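## Task

Carry the sticky-note block from the desk and set it on the counter. Every carton on the desk must stay off the floor. At the end, release the block and pull the robot away, so the block rests on the counter without the robot holding it. The robot must not fall or finish leaning.

## Robot and tools

ROBOT. A LinearBot: an omnidirectional base with a column about 1.75 m tall. A carriage rides up to 1.0 m along the column (lift_m) and holds two identical six-joint arms with two-finger grippers. Arm bases sit about 0.57 m + lift_m above the floor, and parts of the carriage extend about 0.15 m below them. A hand can reach 0.78 m from its shoulder but only about 0.38 m beneath its arm base. A hand is about 0.16 m long and 0.1 m wide (0.14 m with fingers open). Parked arm joints 1-6: 0, 0.05, 0.05, 1.45, 0, 0; parked, the robot is about 0.95 m wide and 0.7 m long. The wheel motors are weak (2 N m), so light pushes already trigger contact_stop. Loose objects may occasionally be nudged by outside forces.

CAMERAS. carriage_camera is fixed, facing forward and tilted about 20 degrees down; left_wrist_camera and right_wrist_camera look out beyond the fingertips. The carriage camera and parked fingertips are up to about 0.45 m above the arm bases.

FRAMES. Base frame: origin on the floor below the base centre, x forward, y left, z up. left_hand and right_hand readings are in this frame, each the midpoint between that hand's pads; quat_wxyz rotates base axes into hand axes (hand z runs along the fingers, fingers open along hand y; a hand pointing straight up with joints 1, 5, 6 at 0 gives (1, 0, 0, 0)). Odometry frame is the base frame at scene start; base_odometry counts wheel rotation only, so slip shows as motion; heading is left-positive, -3.142 to 3.142.

execute_actions: arguments actions (a list with zero or one action) and cameras (list of carriage_camera, left_wrist_camera, right_wrist_camera or all; omitted, null or ["all"] gives all, [] gives none). An action may hold base, joints, or both; they start together and may finish at different times; no action runs past 15 s. base takes exactly one relative move, counted from the base's last reported position: translate_m (metres, forward positive, -2 to 2), strafe_m (metres, left positive, -2 to 2) or rotate_rad (radians, counter-clockwise positive, -6.3 to 6.3). joints is a set of absolute targets keyed by joint name: lift_m 0 to 1 m; joint1 -2.617 to 3.054 (yaw about vertical, 0 forward, positive left); joint2 0 to 3.141 (shoulder: 0 upper arm back and level, 1.57 vertical, 3.14 forward and level); joint3 0 to 3.141 (elbow, 0 folded, 3.14 straight); joint4 -1.57 to 1.57 (wrist pitch, 0 in line with forearm, positive lifts fingertips); joint5 -1.57 to 1.57 (wrist yaw, positive swings fingertips right, opposite to joint1); joint6 -2.094 to 2.094 (roll about finger axis, positive clockwise viewed from the forearm); gripper_m 0 to 0.093 m pad gap. Names take left_ or right_ prefixes. Tolerances for done: lift 0.004, joint1/5/6 0.02, joint2/3 0.055, joint4 0.04, gripper 0.004. Joints or base left out may still be driving toward earlier targets without showing it. Unknown keys or out-of-range numbers make the call rejected with no motion. If a result reports a stop, the remaining execute_actions, wait and finished_scene calls in that same reply are skipped. The result gives state plus images, listed in order on the pictures line.

wait: seconds 0 to 10; nothing new is commanded, returns state and images. zoom_image: camera plus region [x0, y0, x1, y1] in pixels of that camera's latest full image, top-left origin, at most 504 by 504. finished_scene: scene number (1 or 2); irreversible, reports success and gives the next task. Replying with no tool call ends all remaining work.

STATUS. base_status/joint_status describe how the last accepted action ended. done for the base means the wheels turned the commanded amount, slip included; a 1-2 mm move may fall short yet say done. off_target: resting away from target and maybe still pushing. After contact_stop or time_out the motion forgets its target and holds in place. "joint command not followed" (often with a cause: line) means a safety check blocked that arm's joint targets, usually for coming within millimetres of itself or the other arm's links; the gripper target still runs, and blocked targets may be retried on later actions. To escape, move only the blocked arm clear first, then the other in a later action. on_its_own reports uncommanded behaviour; its "held at" is the held target, not the position. A gripper holding an object usually reads off_target. motor_effort is percent of maximum, positive toward higher joint values, bracket = peak during last action; readings carry fixed bias and noise. Lift effort grows with load; if it keeps dropping while lowering, the hand or load is resting on something. drive_wheels clearly higher at rest than after free driving means the base is still pressing.

CONTACT. The base stops (contact_stop) on extra wheel effort or an arm being shoved off by several degrees, but arms are unwatched during turns and usually when an arm joint is also commanded; the base can roll about 0.3 m after an arm touch. Stops may come late or never. After being stopped, back off about 0.2 m along the incoming path (or turn back), repeat if still pressed, then retry; a retry can itself stop falsely. The base may slide under a table edge that the column then strikes; reversing into such an edge can tip the robot. Arms and grippers have no contact stop: a blocked arm keeps pressing and snaps to target when freed. Hand readings drift, more at long reach; a level hand droops 10-17 cm under 1 kg and a fully extended arm may not lift 1 kg. Grip force is about 45-60 N per pad. ARM HIT flags a hard self-collision. Never let the arms strike or press hard on each other.

AVOID. Tipping: worst with the carriage high, arms out, loads held, pulling, or abrupt stops; about 1.5 kg per hand with both arms forward can topple it, and only images reveal leaning. Avoid drops, slips, slams and hard pushes, and knock no carton to the floor. Heat: extended arms heat fast even empty; MOTOR HOT from 75 °C, at 90 °C that arm pauses 10 s (then a 5-minute grace period), at 100 °C the arm goes limp and falls. After a heat stop, named keys show limit_stop_at_motor_heat; resend the targets. The simulation keeps running while you think, with the robot holding its last command, and some heat carries into the next scene.

Each tool is called after "Call:" as name(argument=value, ...), one argument or row to a line, values as JSON.

## Session

Call:
execute_actions(
  actions=[],
)

Scene clock: 0.00 s.
base_odometry: x=+0.000 y=+0.000 heading=+0.000 (m, m, rad; odometry frame)
base_status: not commanded
joint_positions: lift_m=+0.297 left_joint1_rad=-0.007 left_joint2_rad=+0.050 left_joint3_rad=+0.041 left_joint4_rad=+1.418 left_joint5_rad=-0.011 left_joint6_rad=+0.001 left_gripper_m=+0.094 right_joint1_rad=-0.027 right_joint2_rad=+0.031 right_joint3_rad=+0.031 right_joint4_rad=+1.432 right_joint5_rad=-0.012 right_joint6_rad=-0.041 right_gripper_m=+0.095
joint_status: not commanded
motor_effort: lift_m=+27 drive_wheels=-4 (%)
left_hand: x=+0.3237 y=+0.3191 z=+1.2787 quat_wxyz=(+0.997, -0.005, +0.081, -0.003) (m; base frame)
right_hand: x=+0.3174 y=-0.3164 z=+1.2769 quat_wxyz=(+0.997, -0.006, +0.069, -0.034) (m; base frame)
pictures: carriage_camera, left_wrist_camera, right_wrist_camera
Images, in order (width x height): carriage_camera 504x504, left_wrist_camera 504x504, right_wrist_camera 504x504.

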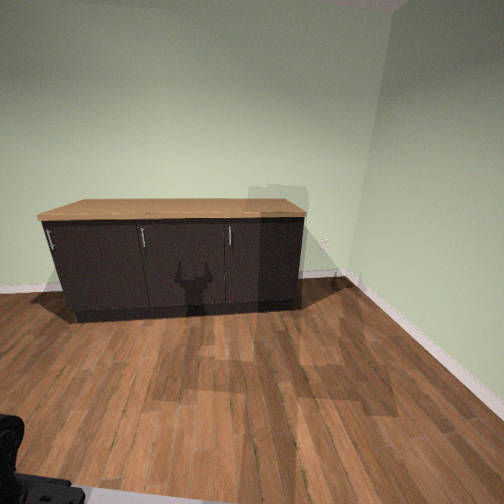

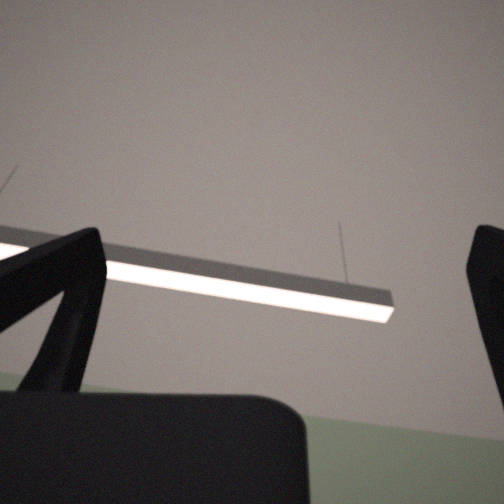

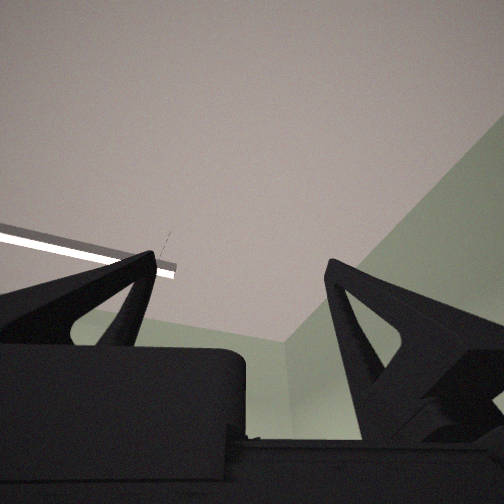

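Call:
execute_actions(
  actions=[
    {"base":{"rotate_rad":1.6}},
  ],
  cameras=["carriage_camera"],
)

Call:
execute_actions(
  actions=[
    {"base":{"rotate_rad":1.6}},
  ],
  cameras=["carriage_camera"],
)

Scene clock: 5.77 s.
base_odometry: x=+0.000 y=+0.000 heading=+1.598 (m, m, rad; odometry frame)
base_status: done
joint_positions: lift_m=+0.297 left_joint1_rad=-0.007 left_joint2_rad=+0.050 left_joint3_rad=+0.041 left_joint4_rad=+1.418 left_joint5_rad=-0.011 left_joint6_rad=+0.001 left_gripper_m=+0.094 right_joint1_rad=-0.027 right_joint2_rad=+0.031 right_joint3_rad=+0.031 right_joint4_rad=+1.432 right_joint5_rad=-0.012 right_joint6_rad=-0.041 right_gripper_m=+0.095
joint_status: not commanded
motor_effort: lift_m=+27(27) drive_wheels=+25(51) (%)
left_hand: x=+0.3237 y=+0.3191 z=+1.2787 quat_wxyz=(+0.997, -0.005, +0.081, -0.003) (m; base frame)
right_hand: x=+0.3175 y=-0.3164 z=+1.2769 quat_wxyz=(+0.997, -0.006, +0.069, -0.034) (m; base frame)
pictures: carriage_camera
Images, in order (width x height): carriage_camera 504x504.

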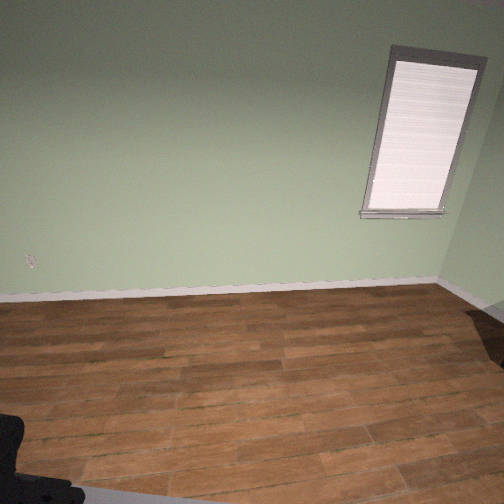

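Scene clock: 8.97 s.
base_odometry: x=+0.000 y=+0.000 heading=-3.088 (m, m, rad; odometry frame)
base_status: done
joint_positions: lift_m=+0.297 left_joint1_rad=-0.007 left_joint2_rad=+0.050 left_joint3_rad=+0.041 left_joint4_rad=+1.418 left_joint5_rad=-0.011 left_joint6_rad=+0.001 left_gripper_m=+0.095 right_joint1_rad=-0.027 right_joint2_rad=+0.031 right_joint3_rad=+0.031 right_joint4_rad=+1.432 right_joint5_rad=-0.012 right_joint6_rad=-0.041 right_gripper_m=+0.095
joint_status: not commanded
motor_effort: lift_m=+28(27) drive_wheels=+26(48) (%)
left_hand: x=+0.3238 y=+0.3191 z=+1.2787 quat_wxyz=(+0.997, -0.005, +0.081, -0.003) (m; base frame)
right_hand: x=+0.3175 y=-0.3164 z=+1.2769 quat_wxyz=(+0.997, -0.006, +0.069, -0.034) (m; base frame)
pictures: carriage_camera
Images, in order (width x height): carriage_camera 504x504.

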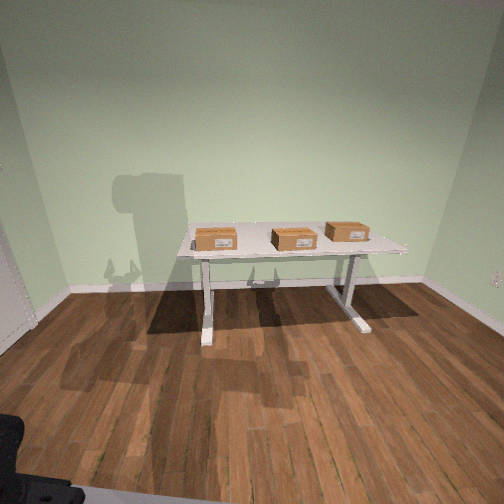

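Call:
execute_actions(
  actions=[
    {"base":{"translate_m":0.8},"joints":{"lift_m":0.7}},
  ],
  cameras=["carriage_camera"],
)

Scene clock: 18.07 s.
base_odometry: x=-0.798 y=-0.045 heading=-3.086 (m, m, rad; odometry frame)
base_status: done
joint_positions: lift_m=+0.700 left_joint1_rad=-0.007 left_joint2_rad=+0.050 left_joint3_rad=+0.041 left_joint4_rad=+1.417 left_joint5_rad=-0.010 left_joint6_rad=+0.001 left_gripper_m=+0.095 right_joint1_rad=-0.027 right_joint2_rad=+0.031 right_joint3_rad=+0.031 right_joint4_rad=+1.433 right_joint5_rad=-0.012 right_joint6_rad=-0.041 right_gripper_m=+0.095
joint_status: all done
motor_effort: lift_m=+28(35) drive_wheels=-15(54) (%)
left_hand: x=+0.3240 y=+0.3190 z=+1.6815 quat_wxyz=(+0.997, -0.005, +0.081, -0.003) (m; base frame)
right_hand: x=+0.3172 y=-0.3164 z=+1.6797 quat_wxyz=(+0.997, -0.006, +0.069, -0.034) (m; base frame)
pictures: carriage_camera
Images, in order (width x height): carriage_camera 504x504.

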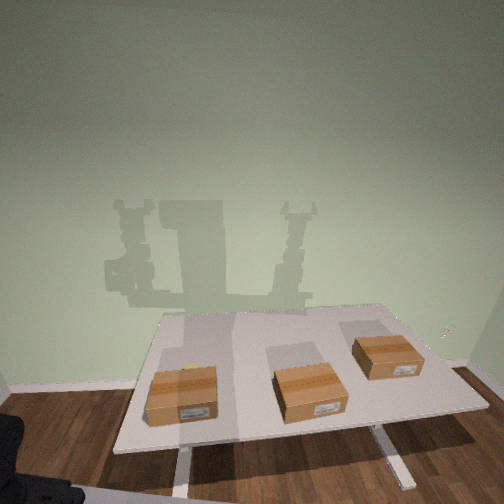

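Call:
execute_actions(
  actions=[
    {"base":{"translate_m":0.3},"joints":{"left_joint2_rad":1.9,"left_joint3_rad":1.5,"left_joint4_rad":-1.17,"lift_m":0.6}},
  ],
  cameras=["carriage_camera","left_wrist_camera"],
)

Scene clock: 25.00 s.
base_odometry: x=-1.098 y=-0.062 heading=-3.085 (m, m, rad; odometry frame)
base_status: done
joint_positions: lift_m=+0.600 left_joint1_rad=-0.007 left_joint2_rad=+1.897 left_joint3_rad=+1.484 left_joint4_rad=-1.157 left_joint5_rad=-0.010 left_joint6_rad=+0.001 left_gripper_m=+0.095 right_joint1_rad=-0.027 right_joint2_rad=+0.031 right_joint3_rad=+0.031 right_joint4_rad=+1.433 right_joint5_rad=-0.012 right_joint6_rad=-0.041 right_gripper_m=+0.095
joint_status: all done
motor_effort: lift_m=+25(26) drive_wheels=-15(47) (%)
left_hand: x=+0.6358 y=+0.3167 z=+1.2292 quat_wxyz=(+0.001, +0.004, +1.000, +0.005) (m; base frame)
right_hand: x=+0.3173 y=-0.3164 z=+1.5800 quat_wxyz=(+0.997, -0.006, +0.069, -0.034) (m; base frame)
pictures: carriage_camera, left_wrist_camera
Images, in order (width x height): carriage_camera 504x504, left_wrist_camera 504x504.

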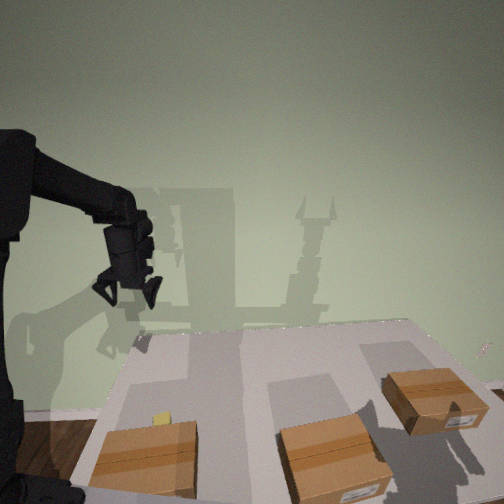

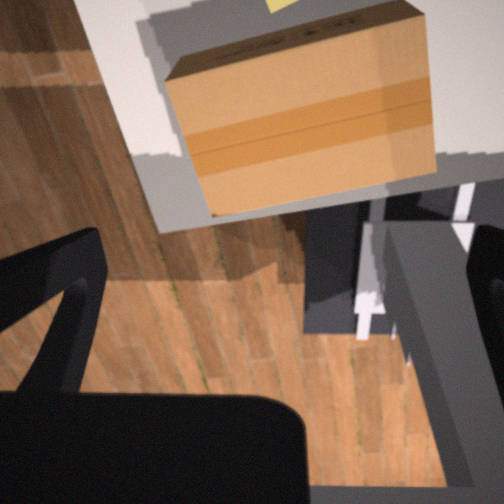

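Call:
execute_actions(
  actions=[
    {"base":{"translate_m":0.2},"joints":{"left_joint2_rad":2.5,"left_joint3_rad":1.9,"left_joint4_rad":-0.97}},
  ],
  cameras=["carriage_camera","left_wrist_camera"],
)

Scene clock: 32.50 s.
base_odometry: x=-1.298 y=-0.074 heading=-3.083 (m, m, rad; odometry frame)
base_status: done
joint_positions: lift_m=+0.600 left_joint1_rad=-0.007 left_joint2_rad=+2.501 left_joint3_rad=+1.882 left_joint4_rad=-0.967 left_joint5_rad=-0.010 left_joint6_rad=+0.001 left_gripper_m=+0.095 right_joint1_rad=-0.027 right_joint2_rad=+0.031 right_joint3_rad=+0.031 right_joint4_rad=+1.432 right_joint5_rad=-0.012 right_joint6_rad=-0.041 right_gripper_m=+0.095
joint_status: all done
motor_effort: lift_m=+25(25) drive_wheels=-15(49) (%)
left_hand: x=+0.7447 y=+0.3159 z=+1.0869 quat_wxyz=(-0.008, +0.004, +1.000, +0.005) (m; base frame)
right_hand: x=+0.3175 y=-0.3165 z=+1.5800 quat_wxyz=(+0.997, -0.006, +0.069, -0.034) (m; base frame)
pictures: carriage_camera, left_wrist_camera
Images, in order (width x height): carriage_camera 504x504, left_wrist_camera 504x504.

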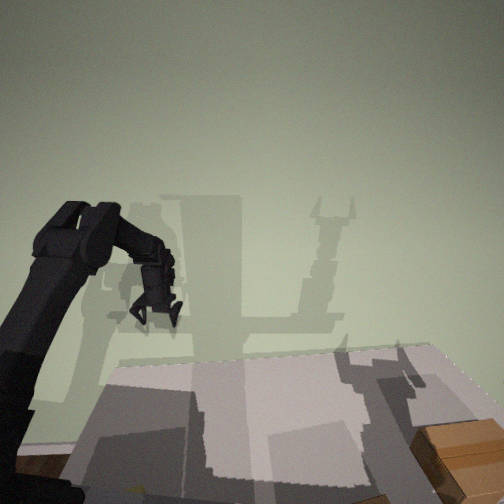

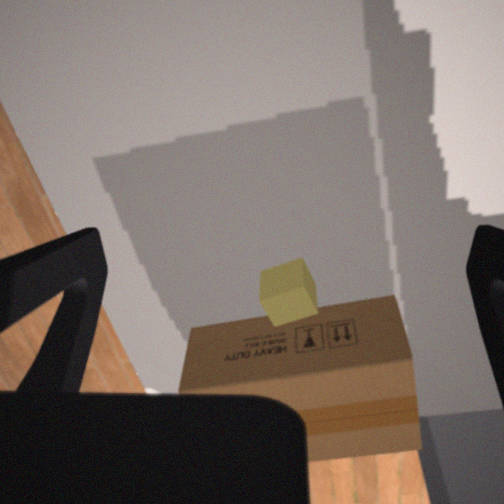

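Call:
execute_actions(
  actions=[
    {"joints":{"lift_m":0.45,"left_joint6_rad":-0.25}},
  ],
  cameras=["carriage_camera","left_wrist_camera"],
)

Scene clock: 36.93 s.
base_odometry: x=-1.298 y=-0.074 heading=-3.083 (m, m, rad; odometry frame)
base_status: not commanded
joint_positions: lift_m=+0.450 left_joint1_rad=-0.007 left_joint2_rad=+2.495 left_joint3_rad=+1.891 left_joint4_rad=-0.968 left_joint5_rad=-0.010 left_joint6_rad=-0.244 left_gripper_m=+0.095 right_joint1_rad=-0.027 right_joint2_rad=+0.031 right_joint3_rad=+0.031 right_joint4_rad=+1.432 right_joint5_rad=-0.012 right_joint6_rad=-0.041 right_gripper_m=+0.095
joint_status: all done
motor_effort: lift_m=+25(26) drive_wheels=-12(13) (%)
left_hand: x=+0.7485 y=+0.3158 z=+0.9417 quat_wxyz=(+0.000, -0.118, +0.993, +0.005) (m; base frame)
right_hand: x=+0.3175 y=-0.3165 z=+1.4300 quat_wxyz=(+0.997, -0.006, +0.069, -0.034) (m; base frame)
pictures: carriage_camera, left_wrist_camera
Images, in order (width x height): carriage_camera 504x504, left_wrist_camera 504x504.

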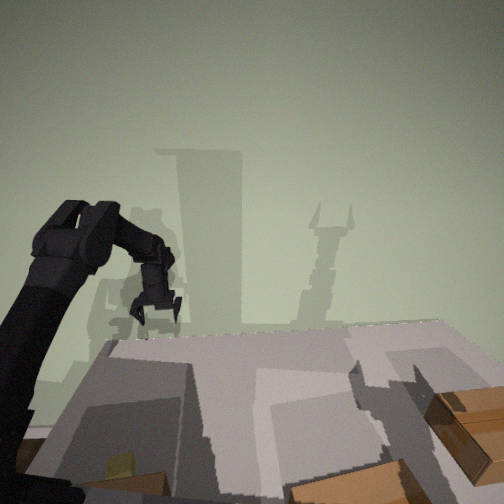

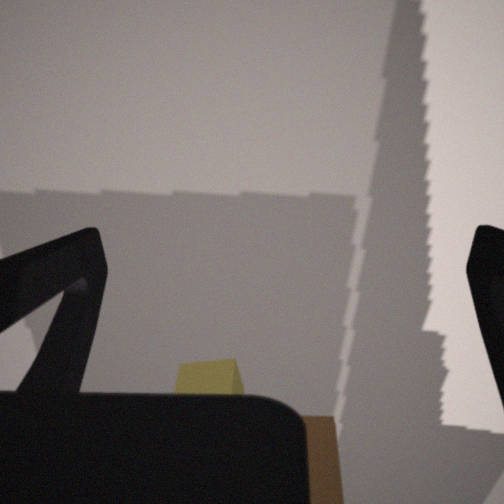

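Call:
execute_actions(
  actions=[
    {"base":{"translate_m":-0.15}},
  ],
  cameras=["carriage_camera","left_wrist_camera"],
)

Scene clock: 41.57 s.
base_odometry: x=-1.148 y=-0.066 heading=-3.083 (m, m, rad; odometry frame)
base_status: done
joint_positions: lift_m=+0.450 left_joint1_rad=-0.008 left_joint2_rad=+2.495 left_joint3_rad=+1.891 left_joint4_rad=-0.968 left_joint5_rad=-0.010 left_joint6_rad=-0.244 left_gripper_m=+0.095 right_joint1_rad=-0.027 right_joint2_rad=+0.031 right_joint3_rad=+0.031 right_joint4_rad=+1.430 right_joint5_rad=-0.012 right_joint6_rad=-0.041 right_gripper_m=+0.095
joint_status: not commanded
motor_effort: lift_m=+25(25) drive_wheels=+13(48) (%)
left_hand: x=+0.7485 y=+0.3157 z=+0.9417 quat_wxyz=(+0.000, -0.118, +0.993, +0.005) (m; base frame)
right_hand: x=+0.3179 y=-0.3165 z=+1.4299 quat_wxyz=(+0.997, -0.006, +0.070, -0.034) (m; base frame)
pictures: carriage_camera, left_wrist_camera
Images, in order (width x height): carriage_camera 504x504, left_wrist_camera 504x504.

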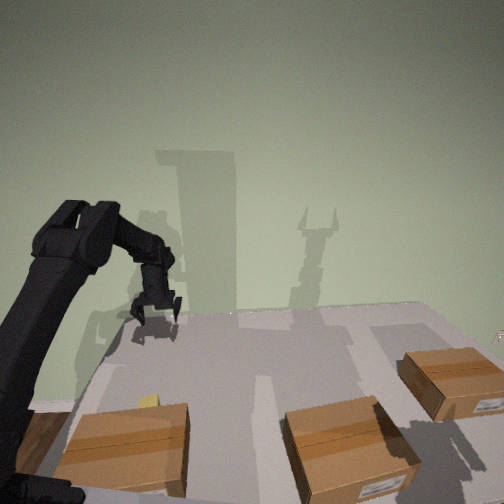

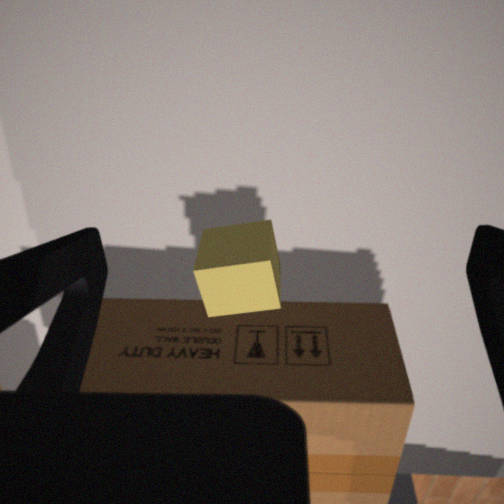

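Call:
execute_actions(
  actions=[
    {"base":{"translate_m":-0.06},"joints":{"lift_m":0.4,"left_joint6_rad":-0.38}},
  ],
  cameras=["carriage_camera","left_wrist_camera"],
)

Scene clock: 48.90 s.
base_odometry: x=-1.088 y=-0.062 heading=-3.081 (m, m, rad; odometry frame)
base_status: done
joint_positions: lift_m=+0.400 left_joint1_rad=-0.008 left_joint2_rad=+2.497 left_joint3_rad=+1.891 left_joint4_rad=-0.966 left_joint5_rad=-0.010 left_joint6_rad=-0.374 left_gripper_m=+0.095 right_joint1_rad=-0.027 right_joint2_rad=+0.031 right_joint3_rad=+0.031 right_joint4_rad=+1.429 right_joint5_rad=-0.012 right_joint6_rad=-0.041 right_gripper_m=+0.095
joint_status: all done
motor_effort: lift_m=+25(27) drive_wheels=-13(40) (%)
left_hand: x=+0.7487 y=+0.3157 z=+0.8908 quat_wxyz=(+0.001, -0.182, +0.983, +0.005) (m; base frame)
right_hand: x=+0.3181 y=-0.3165 z=+1.3799 quat_wxyz=(+0.997, -0.006, +0.070, -0.034) (m; base frame)
pictures: carriage_camera, left_wrist_camera
Images, in order (width x height): carriage_camera 504x504, left_wrist_camera 504x504.

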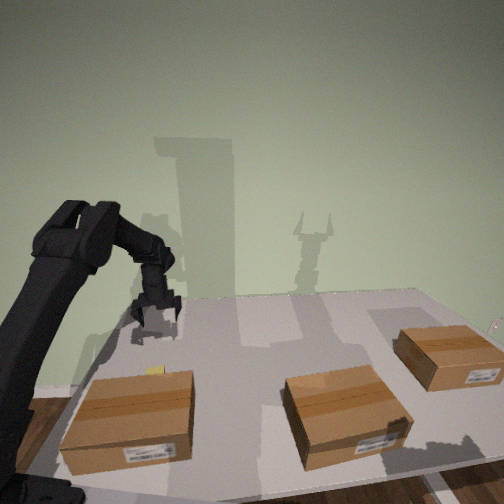

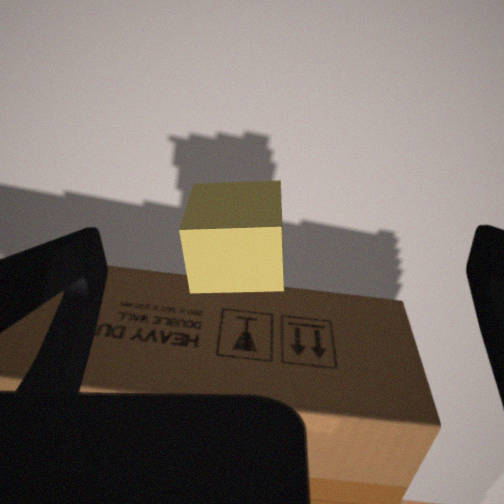

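Call:
execute_actions(
  actions=[
    {"base":{"strafe_m":0.03},"joints":{"lift_m":0.34}},
  ],
  cameras=["carriage_camera","left_wrist_camera"],
)

Scene clock: 52.90 s.
base_odometry: x=-1.086 y=-0.092 heading=-3.081 (m, m, rad; odometry frame)
base_status: done
joint_positions: lift_m=+0.340 left_joint1_rad=-0.008 left_joint2_rad=+2.496 left_joint3_rad=+1.891 left_joint4_rad=-0.968 left_joint5_rad=-0.010 left_joint6_rad=-0.374 left_gripper_m=+0.095 right_joint1_rad=-0.027 right_joint2_rad=+0.031 right_joint3_rad=+0.031 right_joint4_rad=+1.428 right_joint5_rad=-0.012 right_joint6_rad=-0.041 right_gripper_m=+0.095
joint_status: all done
motor_effort: lift_m=+25(25) drive_wheels=-3(22) (%)
left_hand: x=+0.7484 y=+0.3157 z=+0.8311 quat_wxyz=(+0.000, -0.182, +0.983, +0.005) (m; base frame)
right_hand: x=+0.3184 y=-0.3165 z=+1.3198 quat_wxyz=(+0.997, -0.006, +0.071, -0.034) (m; base frame)
pictures: carriage_camera, left_wrist_camera
Images, in order (width x height): carriage_camera 504x504, left_wrist_camera 504x504.

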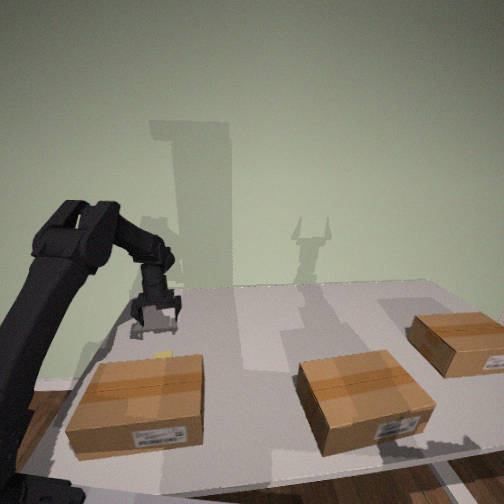

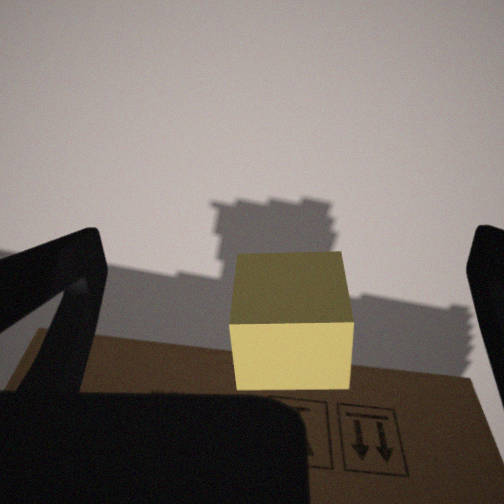

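Call:
execute_actions(
  actions=[
    {"base":{"translate_m":-0.06},"joints":{"lift_m":0.3,"left_joint1_rad":-0.055,"left_joint6_rad":-0.43}},
  ],
  cameras=["carriage_camera","left_wrist_camera"],
)

Scene clock: 59.00 s.
base_odometry: x=-1.026 y=-0.089 heading=-3.081 (m, m, rad; odometry frame)
base_status: done
joint_positions: lift_m=+0.300 left_joint1_rad=-0.059 left_joint2_rad=+2.497 left_joint3_rad=+1.891 left_joint4_rad=-0.965 left_joint5_rad=-0.010 left_joint6_rad=-0.424 left_gripper_m=+0.095 right_joint1_rad=-0.027 right_joint2_rad=+0.031 right_joint3_rad=+0.031 right_joint4_rad=+1.428 right_joint5_rad=-0.012 right_joint6_rad=-0.041 right_gripper_m=+0.095
joint_status: all done
motor_effort: lift_m=+26(25) drive_wheels=-6(31) (%)
left_hand: x=+0.7482 y=+0.2917 z=+0.7906 quat_wxyz=(+0.001, -0.181, +0.983, +0.005) (m; base frame)
right_hand: x=+0.3185 y=-0.3165 z=+1.2797 quat_wxyz=(+0.997, -0.006, +0.071, -0.034) (m; base frame)
pictures: carriage_camera, left_wrist_camera
Images, in order (width x height): carriage_camera 504x504, left_wrist_camera 504x504.

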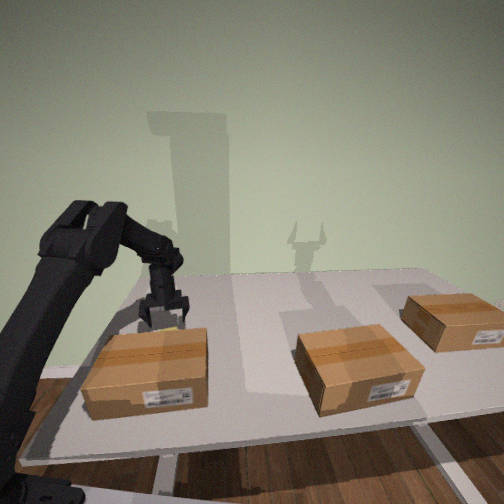

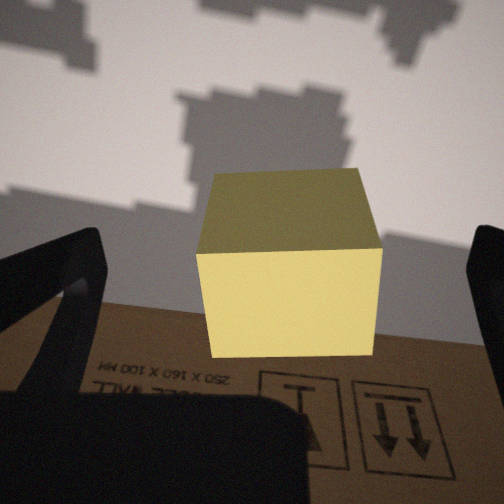

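Call:
execute_actions(
  actions=[
    {"base":{"translate_m":-0.02},"joints":{"lift_m":0.265,"left_joint1_rad":-0.075,"left_joint6_rad":-0.45}},
  ],
  cameras=["carriage_camera","left_wrist_camera"],
)

Scene clock: 62.70 s.
base_odometry: x=-1.006 y=-0.088 heading=-3.081 (m, m, rad; odometry frame)
base_status: done
joint_positions: lift_m=+0.265 left_joint1_rad=-0.073 left_joint2_rad=+2.496 left_joint3_rad=+1.891 left_joint4_rad=-0.968 left_joint5_rad=-0.010 left_joint6_rad=-0.444 left_gripper_m=+0.095 right_joint1_rad=-0.027 right_joint2_rad=+0.031 right_joint3_rad=+0.031 right_joint4_rad=+1.427 right_joint5_rad=-0.012 right_joint6_rad=-0.041 right_gripper_m=+0.095
joint_status: all done
motor_effort: lift_m=+25(26) drive_wheels=-6(39) (%)
left_hand: x=+0.7472 y=+0.2853 z=+0.7560 quat_wxyz=(+0.000, -0.185, +0.983, +0.005) (m; base frame)
right_hand: x=+0.3186 y=-0.3165 z=+1.2448 quat_wxyz=(+0.997, -0.006, +0.071, -0.034) (m; base frame)
pictures: carriage_camera, left_wrist_camera
Images, in order (width x height): carriage_camera 504x504, left_wrist_camera 504x504.

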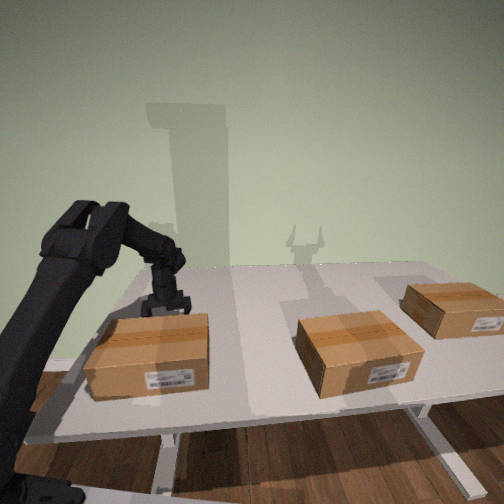

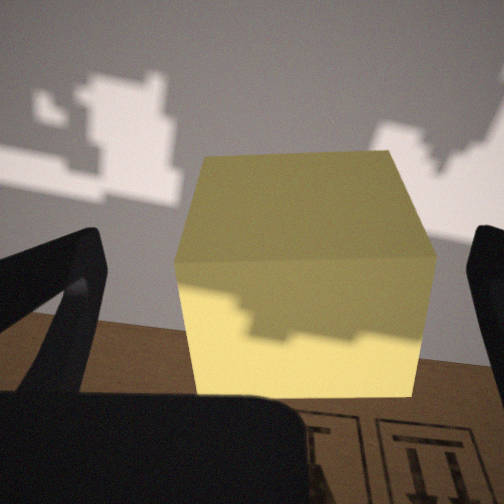

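Call:
execute_actions(
  actions=[
    {"joints":{"lift_m":0.25,"left_joint1_rad":-0.09}},
  ],
  cameras=["left_wrist_camera"],
)

Call:
execute_actions(
  actions=[
    {"joints":{"left_gripper_m":0.03}},
  ],
  cameras=["left_wrist_camera"],
)

Call:
execute_actions(
  actions=[
    {"joints":{"lift_m":0.55}},
  ],
  cameras=["carriage_camera","left_wrist_camera"],
)

Scene clock: 68.27 s.
base_odometry: x=-1.006 y=-0.088 heading=-3.081 (m, m, rad; odometry frame)
base_status: not commanded
joint_positions: lift_m=+0.250 left_joint1_rad=-0.086 left_joint2_rad=+2.496 left_joint3_rad=+1.891 left_joint4_rad=-0.968 left_joint5_rad=-0.011 left_joint6_rad=-0.444 left_gripper_m=+0.095 right_joint1_rad=-0.027 right_joint2_rad=+0.031 right_joint3_rad=+0.031 right_joint4_rad=+1.427 right_joint5_rad=-0.012 right_joint6_rad=-0.041 right_gripper_m=+0.095
joint_status: all done
motor_effort: lift_m=+25(26) drive_wheels=-5(7) (%)
left_hand: x=+0.7468 y=+0.2793 z=+0.7412 quat_wxyz=(+0.000, -0.178, +0.984, +0.005) (m; base frame)
right_hand: x=+0.3186 y=-0.3165 z=+1.2298 quat_wxyz=(+0.997, -0.006, +0.071, -0.034) (m; base frame)
pictures: left_wrist_camera
Images, in order (width x height): left_wrist_camera 504x504.

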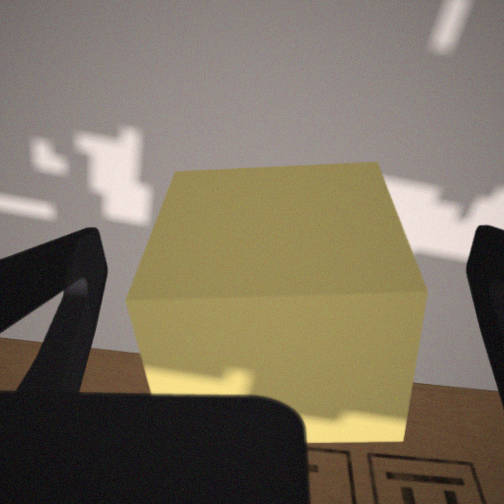

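Scene clock: 68.90 s.
base_odometry: x=-1.006 y=-0.088 heading=-3.081 (m, m, rad; odometry frame)
base_status: not commanded
joint_positions: lift_m=+0.250 left_joint1_rad=-0.086 left_joint2_rad=+2.496 left_joint3_rad=+1.891 left_joint4_rad=-0.968 left_joint5_rad=-0.011 left_joint6_rad=-0.444 left_gripper_m=+0.051 right_joint1_rad=-0.027 right_joint2_rad=+0.031 right_joint3_rad=+0.031 right_joint4_rad=+1.427 right_joint5_rad=-0.012 right_joint6_rad=-0.041 right_gripper_m=+0.095
joint_status: left_gripper_m off_target (ended at +0.051, target +0.030)
motor_effort: lift_m=+25(25) drive_wheels=-3(5) (%)
left_hand: x=+0.7468 y=+0.2793 z=+0.7412 quat_wxyz=(+0.000, -0.178, +0.984, +0.005) (m; base frame)
right_hand: x=+0.3186 y=-0.3165 z=+1.2298 quat_wxyz=(+0.997, -0.006, +0.071, -0.034) (m; base frame)
pictures: left_wrist_camera
Images, in order (width x height): left_wrist_camera 504x504.

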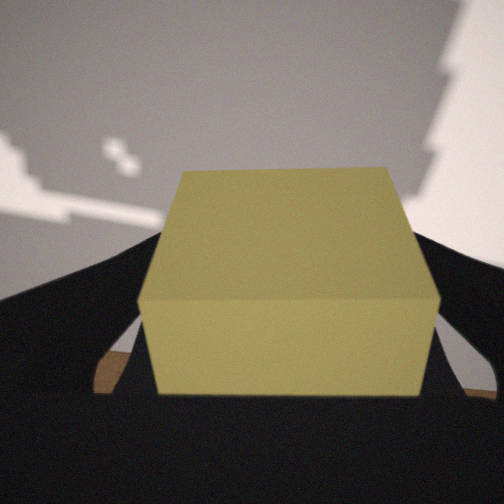

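Scene clock: 70.63 s.
base_odometry: x=-1.006 y=-0.088 heading=-3.081 (m, m, rad; odometry frame)
base_status: not commanded
joint_positions: lift_m=+0.550 left_joint1_rad=-0.086 left_joint2_rad=+2.490 left_joint3_rad=+1.891 left_joint4_rad=-0.967 left_joint5_rad=-0.011 left_joint6_rad=-0.444 left_gripper_m=+0.051 right_joint1_rad=-0.027 right_joint2_rad=+0.031 right_joint3_rad=+0.031 right_joint4_rad=+1.427 right_joint5_rad=-0.012 right_joint6_rad=-0.041 right_gripper_m=+0.095
joint_status: all done
motor_effort: lift_m=+29(34) drive_wheels=-4(7) (%)
left_hand: x=+0.7480 y=+0.2792 z=+1.0435 quat_wxyz=(+0.004, -0.178, +0.984, +0.005) (m; base frame)
right_hand: x=+0.3186 y=-0.3165 z=+1.5295 quat_wxyz=(+0.997, -0.006, +0.071, -0.034) (m; base frame)
pictures: carriage_camera, left_wrist_camera
Images, in order (width x height): carriage_camera 504x504, left_wrist_camera 504x504.

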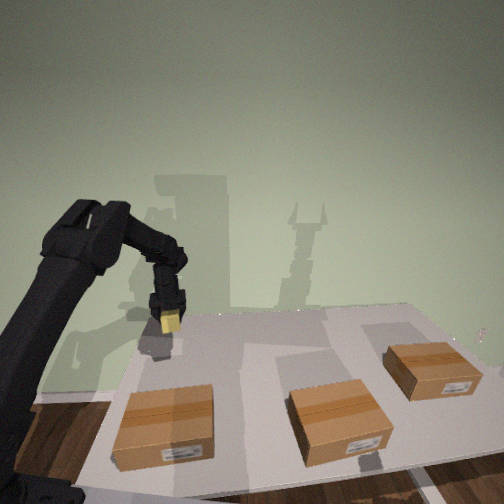

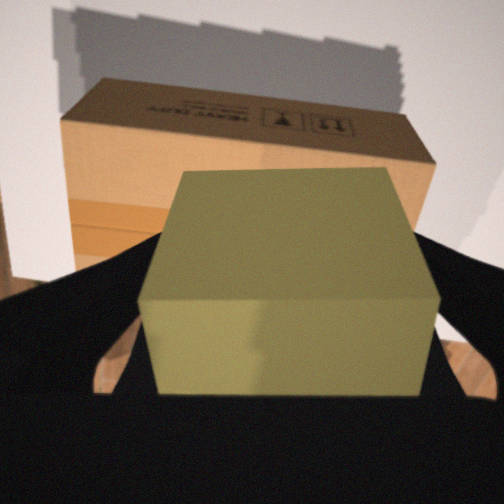

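Call:
execute_actions(
  actions=[
    {"base":{"translate_m":-1.5}},
  ],
  cameras=[],
)

Call:
execute_actions(
  actions=[
    {"base":{"rotate_rad":-3.1}},
  ],
  cameras=["carriage_camera"],
)

Call:
execute_actions(
  actions=[
    {"base":{"translate_m":0.5}},
  ],
  cameras=["carriage_camera","left_wrist_camera"],
)

Scene clock: 80.77 s.
base_odometry: x=+0.491 y=+0.004 heading=-3.080 (m, m, rad; odometry frame)
base_status: done
joint_positions: lift_m=+0.550 left_joint1_rad=-0.087 left_joint2_rad=+2.490 left_joint3_rad=+1.891 left_joint4_rad=-0.967 left_joint5_rad=-0.011 left_joint6_rad=-0.444 left_gripper_m=+0.051 right_joint1_rad=-0.027 right_joint2_rad=+0.031 right_joint3_rad=+0.031 right_joint4_rad=+1.427 right_joint5_rad=-0.012 right_joint6_rad=-0.041 right_gripper_m=+0.095
joint_status: not commanded
motor_effort: lift_m=+29(29) drive_wheels=-8(41) (%)
left_hand: x=+0.7481 y=+0.2789 z=+1.0436 quat_wxyz=(+0.004, -0.178, +0.984, +0.005) (m; base frame)
right_hand: x=+0.3186 y=-0.3165 z=+1.5295 quat_wxyz=(+0.997, -0.006, +0.071, -0.034) (m; base frame)
pictures: none
No camera images: the call's "cameras" was empty. Leave "cameras" out to get every camera's image.

Scene clock: 85.00 s.
base_odometry: x=+0.490 y=+0.005 heading=+0.105 (m, m, rad; odometry frame)
base_status: done
joint_positions: lift_m=+0.550 left_joint1_rad=-0.090 left_joint2_rad=+2.490 left_joint3_rad=+1.891 left_joint4_rad=-0.953 left_joint5_rad=-0.012 left_joint6_rad=-0.444 left_gripper_m=+0.051 right_joint1_rad=-0.027 right_joint2_rad=+0.031 right_joint3_rad=+0.031 right_joint4_rad=+1.427 right_joint5_rad=-0.012 right_joint6_rad=-0.041 right_gripper_m=+0.095
joint_status: not commanded
motor_effort: lift_m=+29(29) drive_wheels=+25(66) (%)
left_hand: x=+0.7513 y=+0.2774 z=+1.0436 quat_wxyz=(+0.011, -0.176, +0.984, +0.003) (m; base frame)
right_hand: x=+0.3186 y=-0.3165 z=+1.5295 quat_wxyz=(+0.997, -0.006, +0.071, -0.034) (m; base frame)
pictures: carriage_camera
Images, in order (width x height): carriage_camera 504x504.

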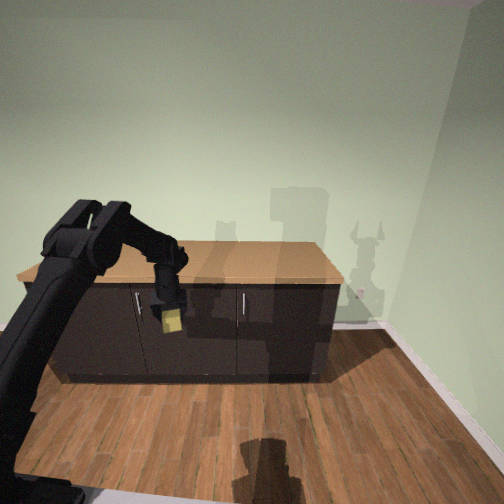

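Scene clock: 88.23 s.
base_odometry: x=+0.988 y=+0.056 heading=+0.103 (m, m, rad; odometry frame)
base_status: done
joint_positions: lift_m=+0.550 left_joint1_rad=-0.090 left_joint2_rad=+2.490 left_joint3_rad=+1.891 left_joint4_rad=-0.961 left_joint5_rad=-0.012 left_joint6_rad=-0.444 left_gripper_m=+0.051 right_joint1_rad=-0.027 right_joint2_rad=+0.031 right_joint3_rad=+0.031 right_joint4_rad=+1.427 right_joint5_rad=-0.012 right_joint6_rad=-0.041 right_gripper_m=+0.095
joint_status: not commanded
motor_effort: lift_m=+29(29) drive_wheels=-15(49) (%)
left_hand: x=+0.7495 y=+0.2776 z=+1.0436 quat_wxyz=(+0.007, -0.176, +0.984, +0.004) (m; base frame)
right_hand: x=+0.3186 y=-0.3165 z=+1.5295 quat_wxyz=(+0.997, -0.006, +0.071, -0.034) (m; base frame)
pictures: carriage_camera, left_wrist_camera
Images, in order (width x height): carriage_camera 504x504, left_wrist_camera 504x504.

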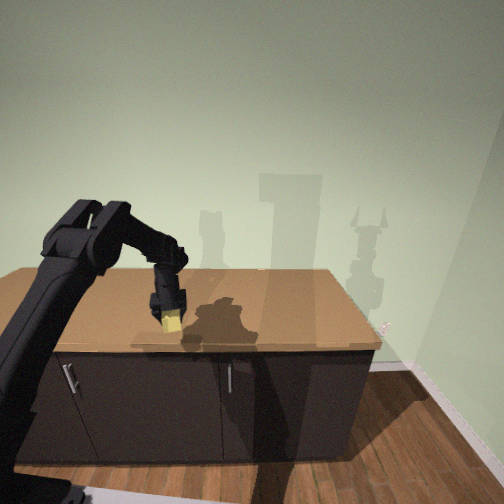

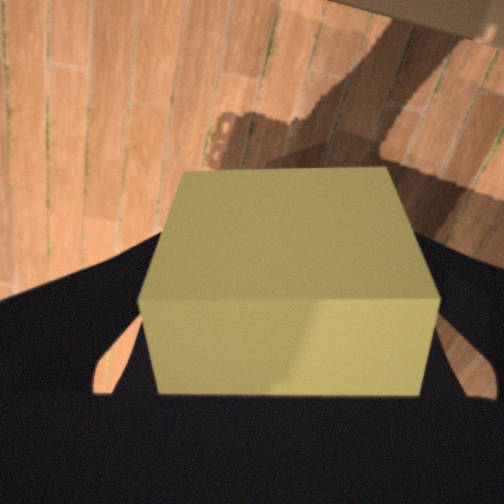

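Edge is ~0.1 ahead of the hand.

Call:
execute_actions(
  actions=[
    {"base":{"translate_m":0.3}},
  ],
  cameras=[],
)

Call:
execute_actions(
  actions=[
    {"joints":{"lift_m":0.47}},
  ],
  cameras=["carriage_camera","left_wrist_camera"],
)

Scene clock: 93.67 s.
base_odometry: x=+1.287 y=+0.086 heading=+0.101 (m, m, rad; odometry frame)
base_status: done
joint_positions: lift_m=+0.550 left_joint1_rad=-0.089 left_joint2_rad=+2.490 left_joint3_rad=+1.891 left_joint4_rad=-0.964 left_joint5_rad=-0.012 left_joint6_rad=-0.444 left_gripper_m=+0.051 right_joint1_rad=-0.027 right_joint2_rad=+0.031 right_joint3_rad=+0.031 right_joint4_rad=+1.430 right_joint5_rad=-0.012 right_joint6_rad=-0.041 right_gripper_m=+0.095
joint_status: not commanded
motor_effort: lift_m=+29(29) drive_wheels=-15(44) (%)
left_hand: x=+0.7488 y=+0.2781 z=+1.0436 quat_wxyz=(+0.005, -0.177, +0.984, +0.005) (m; base frame)
right_hand: x=+0.3179 y=-0.3165 z=+1.5296 quat_wxyz=(+0.997, -0.006, +0.070, -0.034) (m; base frame)
pictures: none
No camera images: the call's "cameras" was empty. Leave "cameras" out to get every camera's image.

Scene clock: 94.53 s.
base_odometry: x=+1.286 y=+0.086 heading=+0.102 (m, m, rad; odometry frame)
base_status: not commanded
joint_positions: lift_m=+0.470 left_joint1_rad=-0.089 left_joint2_rad=+2.500 left_joint3_rad=+1.891 left_joint4_rad=-0.966 left_joint5_rad=-0.012 left_joint6_rad=-0.444 left_gripper_m=+0.051 right_joint1_rad=-0.027 right_joint2_rad=+0.031 right_joint3_rad=+0.031 right_joint4_rad=+1.430 right_joint5_rad=-0.012 right_joint6_rad=-0.041 right_gripper_m=+0.095
joint_status: all done
motor_effort: lift_m=+25(26) drive_wheels=-12(17) (%)
left_hand: x=+0.7465 y=+0.2783 z=+0.9594 quat_wxyz=(+0.000, -0.177, +0.984, +0.006) (m; base frame)
right_hand: x=+0.3179 y=-0.3165 z=+1.4499 quat_wxyz=(+0.997, -0.006, +0.070, -0.034) (m; base frame)
pictures: carriage_camera, left_wrist_camera
Images, in order (width x height): carriage_camera 504x504, left_wrist_camera 504x504.

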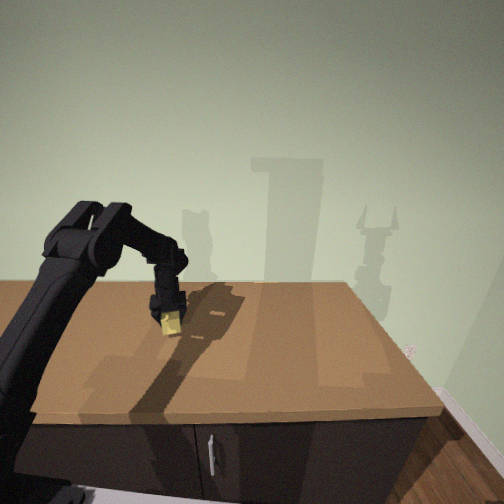

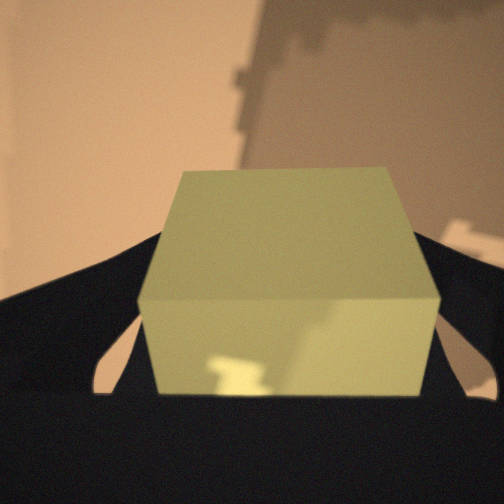

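Call:
execute_actions(
  actions=[
    {"joints":{"lift_m":0.45}},
  ],
  cameras=["left_wrist_camera"],
)

Call:
execute_actions(
  actions=[
    {"joints":{"lift_m":0.435}},
  ],
  cameras=["left_wrist_camera"],
)

Scene clock: 97.43 s.
base_odometry: x=+1.286 y=+0.086 heading=+0.102 (m, m, rad; odometry frame)
base_status: not commanded
joint_positions: lift_m=+0.450 left_joint1_rad=-0.089 left_joint2_rad=+2.501 left_joint3_rad=+1.891 left_joint4_rad=-0.966 left_joint5_rad=-0.012 left_joint6_rad=-0.444 left_gripper_m=+0.051 right_joint1_rad=-0.027 right_joint2_rad=+0.031 right_joint3_rad=+0.031 right_joint4_rad=+1.430 right_joint5_rad=-0.012 right_joint6_rad=-0.041 right_gripper_m=+0.095
joint_status: all done
motor_effort: lift_m=+25(26) drive_wheels=-15(13) (%)
left_hand: x=+0.7462 y=+0.2783 z=+0.9391 quat_wxyz=(-0.001, -0.177, +0.984, +0.006) (m; base frame)
right_hand: x=+0.3179 y=-0.3165 z=+1.4299 quat_wxyz=(+0.997, -0.006, +0.070, -0.034) (m; base frame)
pictures: left_wrist_camera
Images, in order (width x height): left_wrist_camera 504x504.

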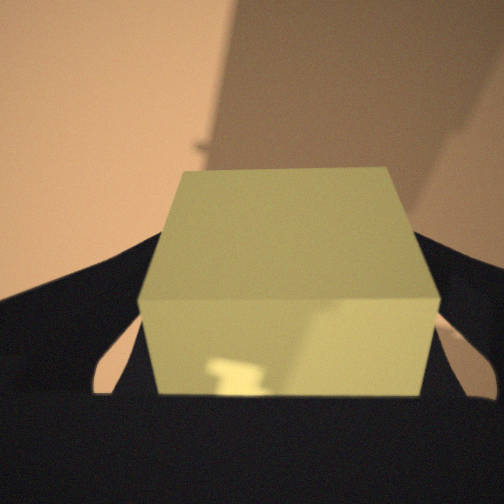

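Scene clock: 97.97 s.
base_odometry: x=+1.286 y=+0.086 heading=+0.102 (m, m, rad; odometry frame)
base_status: not commanded
joint_positions: lift_m=+0.435 left_joint1_rad=-0.089 left_joint2_rad=+2.486 left_joint3_rad=+1.895 left_joint4_rad=-0.968 left_joint5_rad=-0.011 left_joint6_rad=-0.445 left_gripper_m=+0.051 right_joint1_rad=-0.027 right_joint2_rad=+0.031 right_joint3_rad=+0.031 right_joint4_rad=+1.430 right_joint5_rad=-0.012 right_joint6_rad=-0.041 right_gripper_m=+0.095
joint_status: all done
motor_effort: lift_m=+24(24) drive_wheels=-14(13) (%)
left_hand: x=+0.7497 y=+0.2780 z=+0.9314 quat_wxyz=(+0.007, -0.177, +0.984, +0.004) (m; base frame)
right_hand: x=+0.3179 y=-0.3165 z=+1.4150 quat_wxyz=(+0.997, -0.006, +0.070, -0.034) (m; base frame)
pictures: left_wrist_camera
Images, in order (width x height): left_wrist_camera 504x504.

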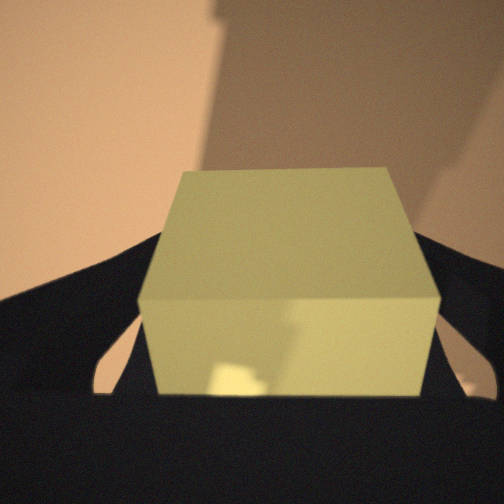

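Call:
execute_actions(
  actions=[
    {"joints":{"left_gripper_m":0.093}},
  ],
  cameras=[],
)

Call:
execute_actions(
  actions=[
    {"joints":{"lift_m":0.55}},
  ],
  cameras=[],
)

Call:
execute_actions(
  actions=[
    {"base":{"translate_m":-0.3},"joints":{"left_joint2_rad":0.05,"left_joint3_rad":0.05,"left_joint4_rad":1.45,"left_joint1_rad":0,"left_joint6_rad":0}},
  ],
  cameras=["carriage_camera"],
)

Call:
finished_scene(
  scene=1,
)

Scene clock: 104.40 s.
base_odometry: x=+1.286 y=+0.086 heading=+0.102 (m, m, rad; odometry frame)
base_status: not commanded
joint_positions: lift_m=+0.435 left_joint1_rad=-0.089 left_joint2_rad=+2.486 left_joint3_rad=+1.895 left_joint4_rad=-0.967 left_joint5_rad=-0.012 left_joint6_rad=-0.445 left_gripper_m=+0.093 right_joint1_rad=-0.027 right_joint2_rad=+0.031 right_joint3_rad=+0.031 right_joint4_rad=+1.430 right_joint5_rad=-0.012 right_joint6_rad=-0.041 right_gripper_m=+0.095
joint_status: all done
motor_effort: lift_m=+24(24) drive_wheels=-14(12) (%)
left_hand: x=+0.7498 y=+0.2780 z=+0.9314 quat_wxyz=(+0.007, -0.177, +0.984, +0.004) (m; base frame)
right_hand: x=+0.3179 y=-0.3165 z=+1.4150 quat_wxyz=(+0.997, -0.006, +0.070, -0.034) (m; base frame)
pictures: none
No camera images: the call's "cameras" was empty. Leave "cameras" out to get every camera's image.

Scene clock: 105.40 s.
base_odometry: x=+1.286 y=+0.086 heading=+0.102 (m, m, rad; odometry frame)
base_status: not commanded
joint_positions: lift_m=+0.550 left_joint1_rad=-0.089 left_joint2_rad=+2.487 left_joint3_rad=+1.895 left_joint4_rad=-0.967 left_joint5_rad=-0.012 left_joint6_rad=-0.445 left_gripper_m=+0.093 right_joint1_rad=-0.027 right_joint2_rad=+0.031 right_joint3_rad=+0.031 right_joint4_rad=+1.430 right_joint5_rad=-0.012 right_joint6_rad=-0.041 right_gripper_m=+0.095
joint_status: all done
motor_effort: lift_m=+29(35) drive_wheels=-11(14) (%)
left_hand: x=+0.7498 y=+0.2780 z=+1.0458 quat_wxyz=(+0.007, -0.177, +0.984, +0.004) (m; base frame)
right_hand: x=+0.3179 y=-0.3165 z=+1.5296 quat_wxyz=(+0.997, -0.006, +0.070, -0.034) (m; base frame)
pictures: none
No camera images: the call's "cameras" was empty. Leave "cameras" out to get every camera's image.

Scene clock: 108.00 s.
base_odometry: x=+0.988 y=+0.055 heading=+0.100 (m, m, rad; odometry frame)
base_status: done
joint_positions: lift_m=+0.550 left_joint1_rad=+0.003 left_joint2_rad=+0.061 left_joint3_rad=+0.074 left_joint4_rad=+1.459 left_joint5_rad=-0.012 left_joint6_rad=-0.005 left_gripper_m=+0.093 right_joint1_rad=-0.027 right_joint2_rad=+0.031 right_joint3_rad=+0.031 right_joint4_rad=+1.429 right_joint5_rad=-0.012 right_joint6_rad=-0.041 right_gripper_m=+0.095
joint_status: all done
motor_effort: lift_m=+29(29) drive_wheels=-17(48) (%)
left_hand: x=+0.3073 y=+0.3196 z=+1.5418 quat_wxyz=(+0.999, -0.006, +0.049, -0.001) (m; base frame)
right_hand: x=+0.3181 y=-0.3165 z=+1.5295 quat_wxyz=(+0.997, -0.006, +0.070, -0.034) (m; base frame)
pictures: carriage_camera
Images, in order (width x height): carriage_camera 504x504.

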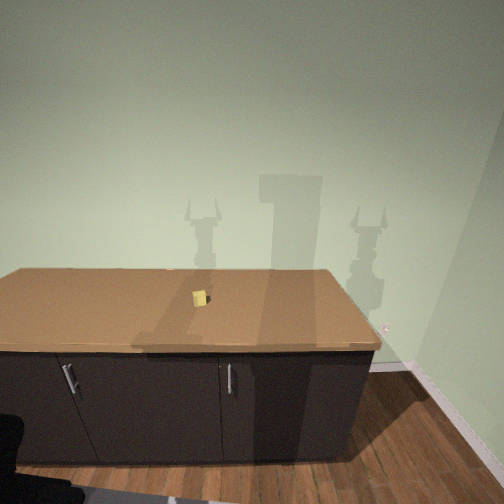

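The scene is finished: the task was done.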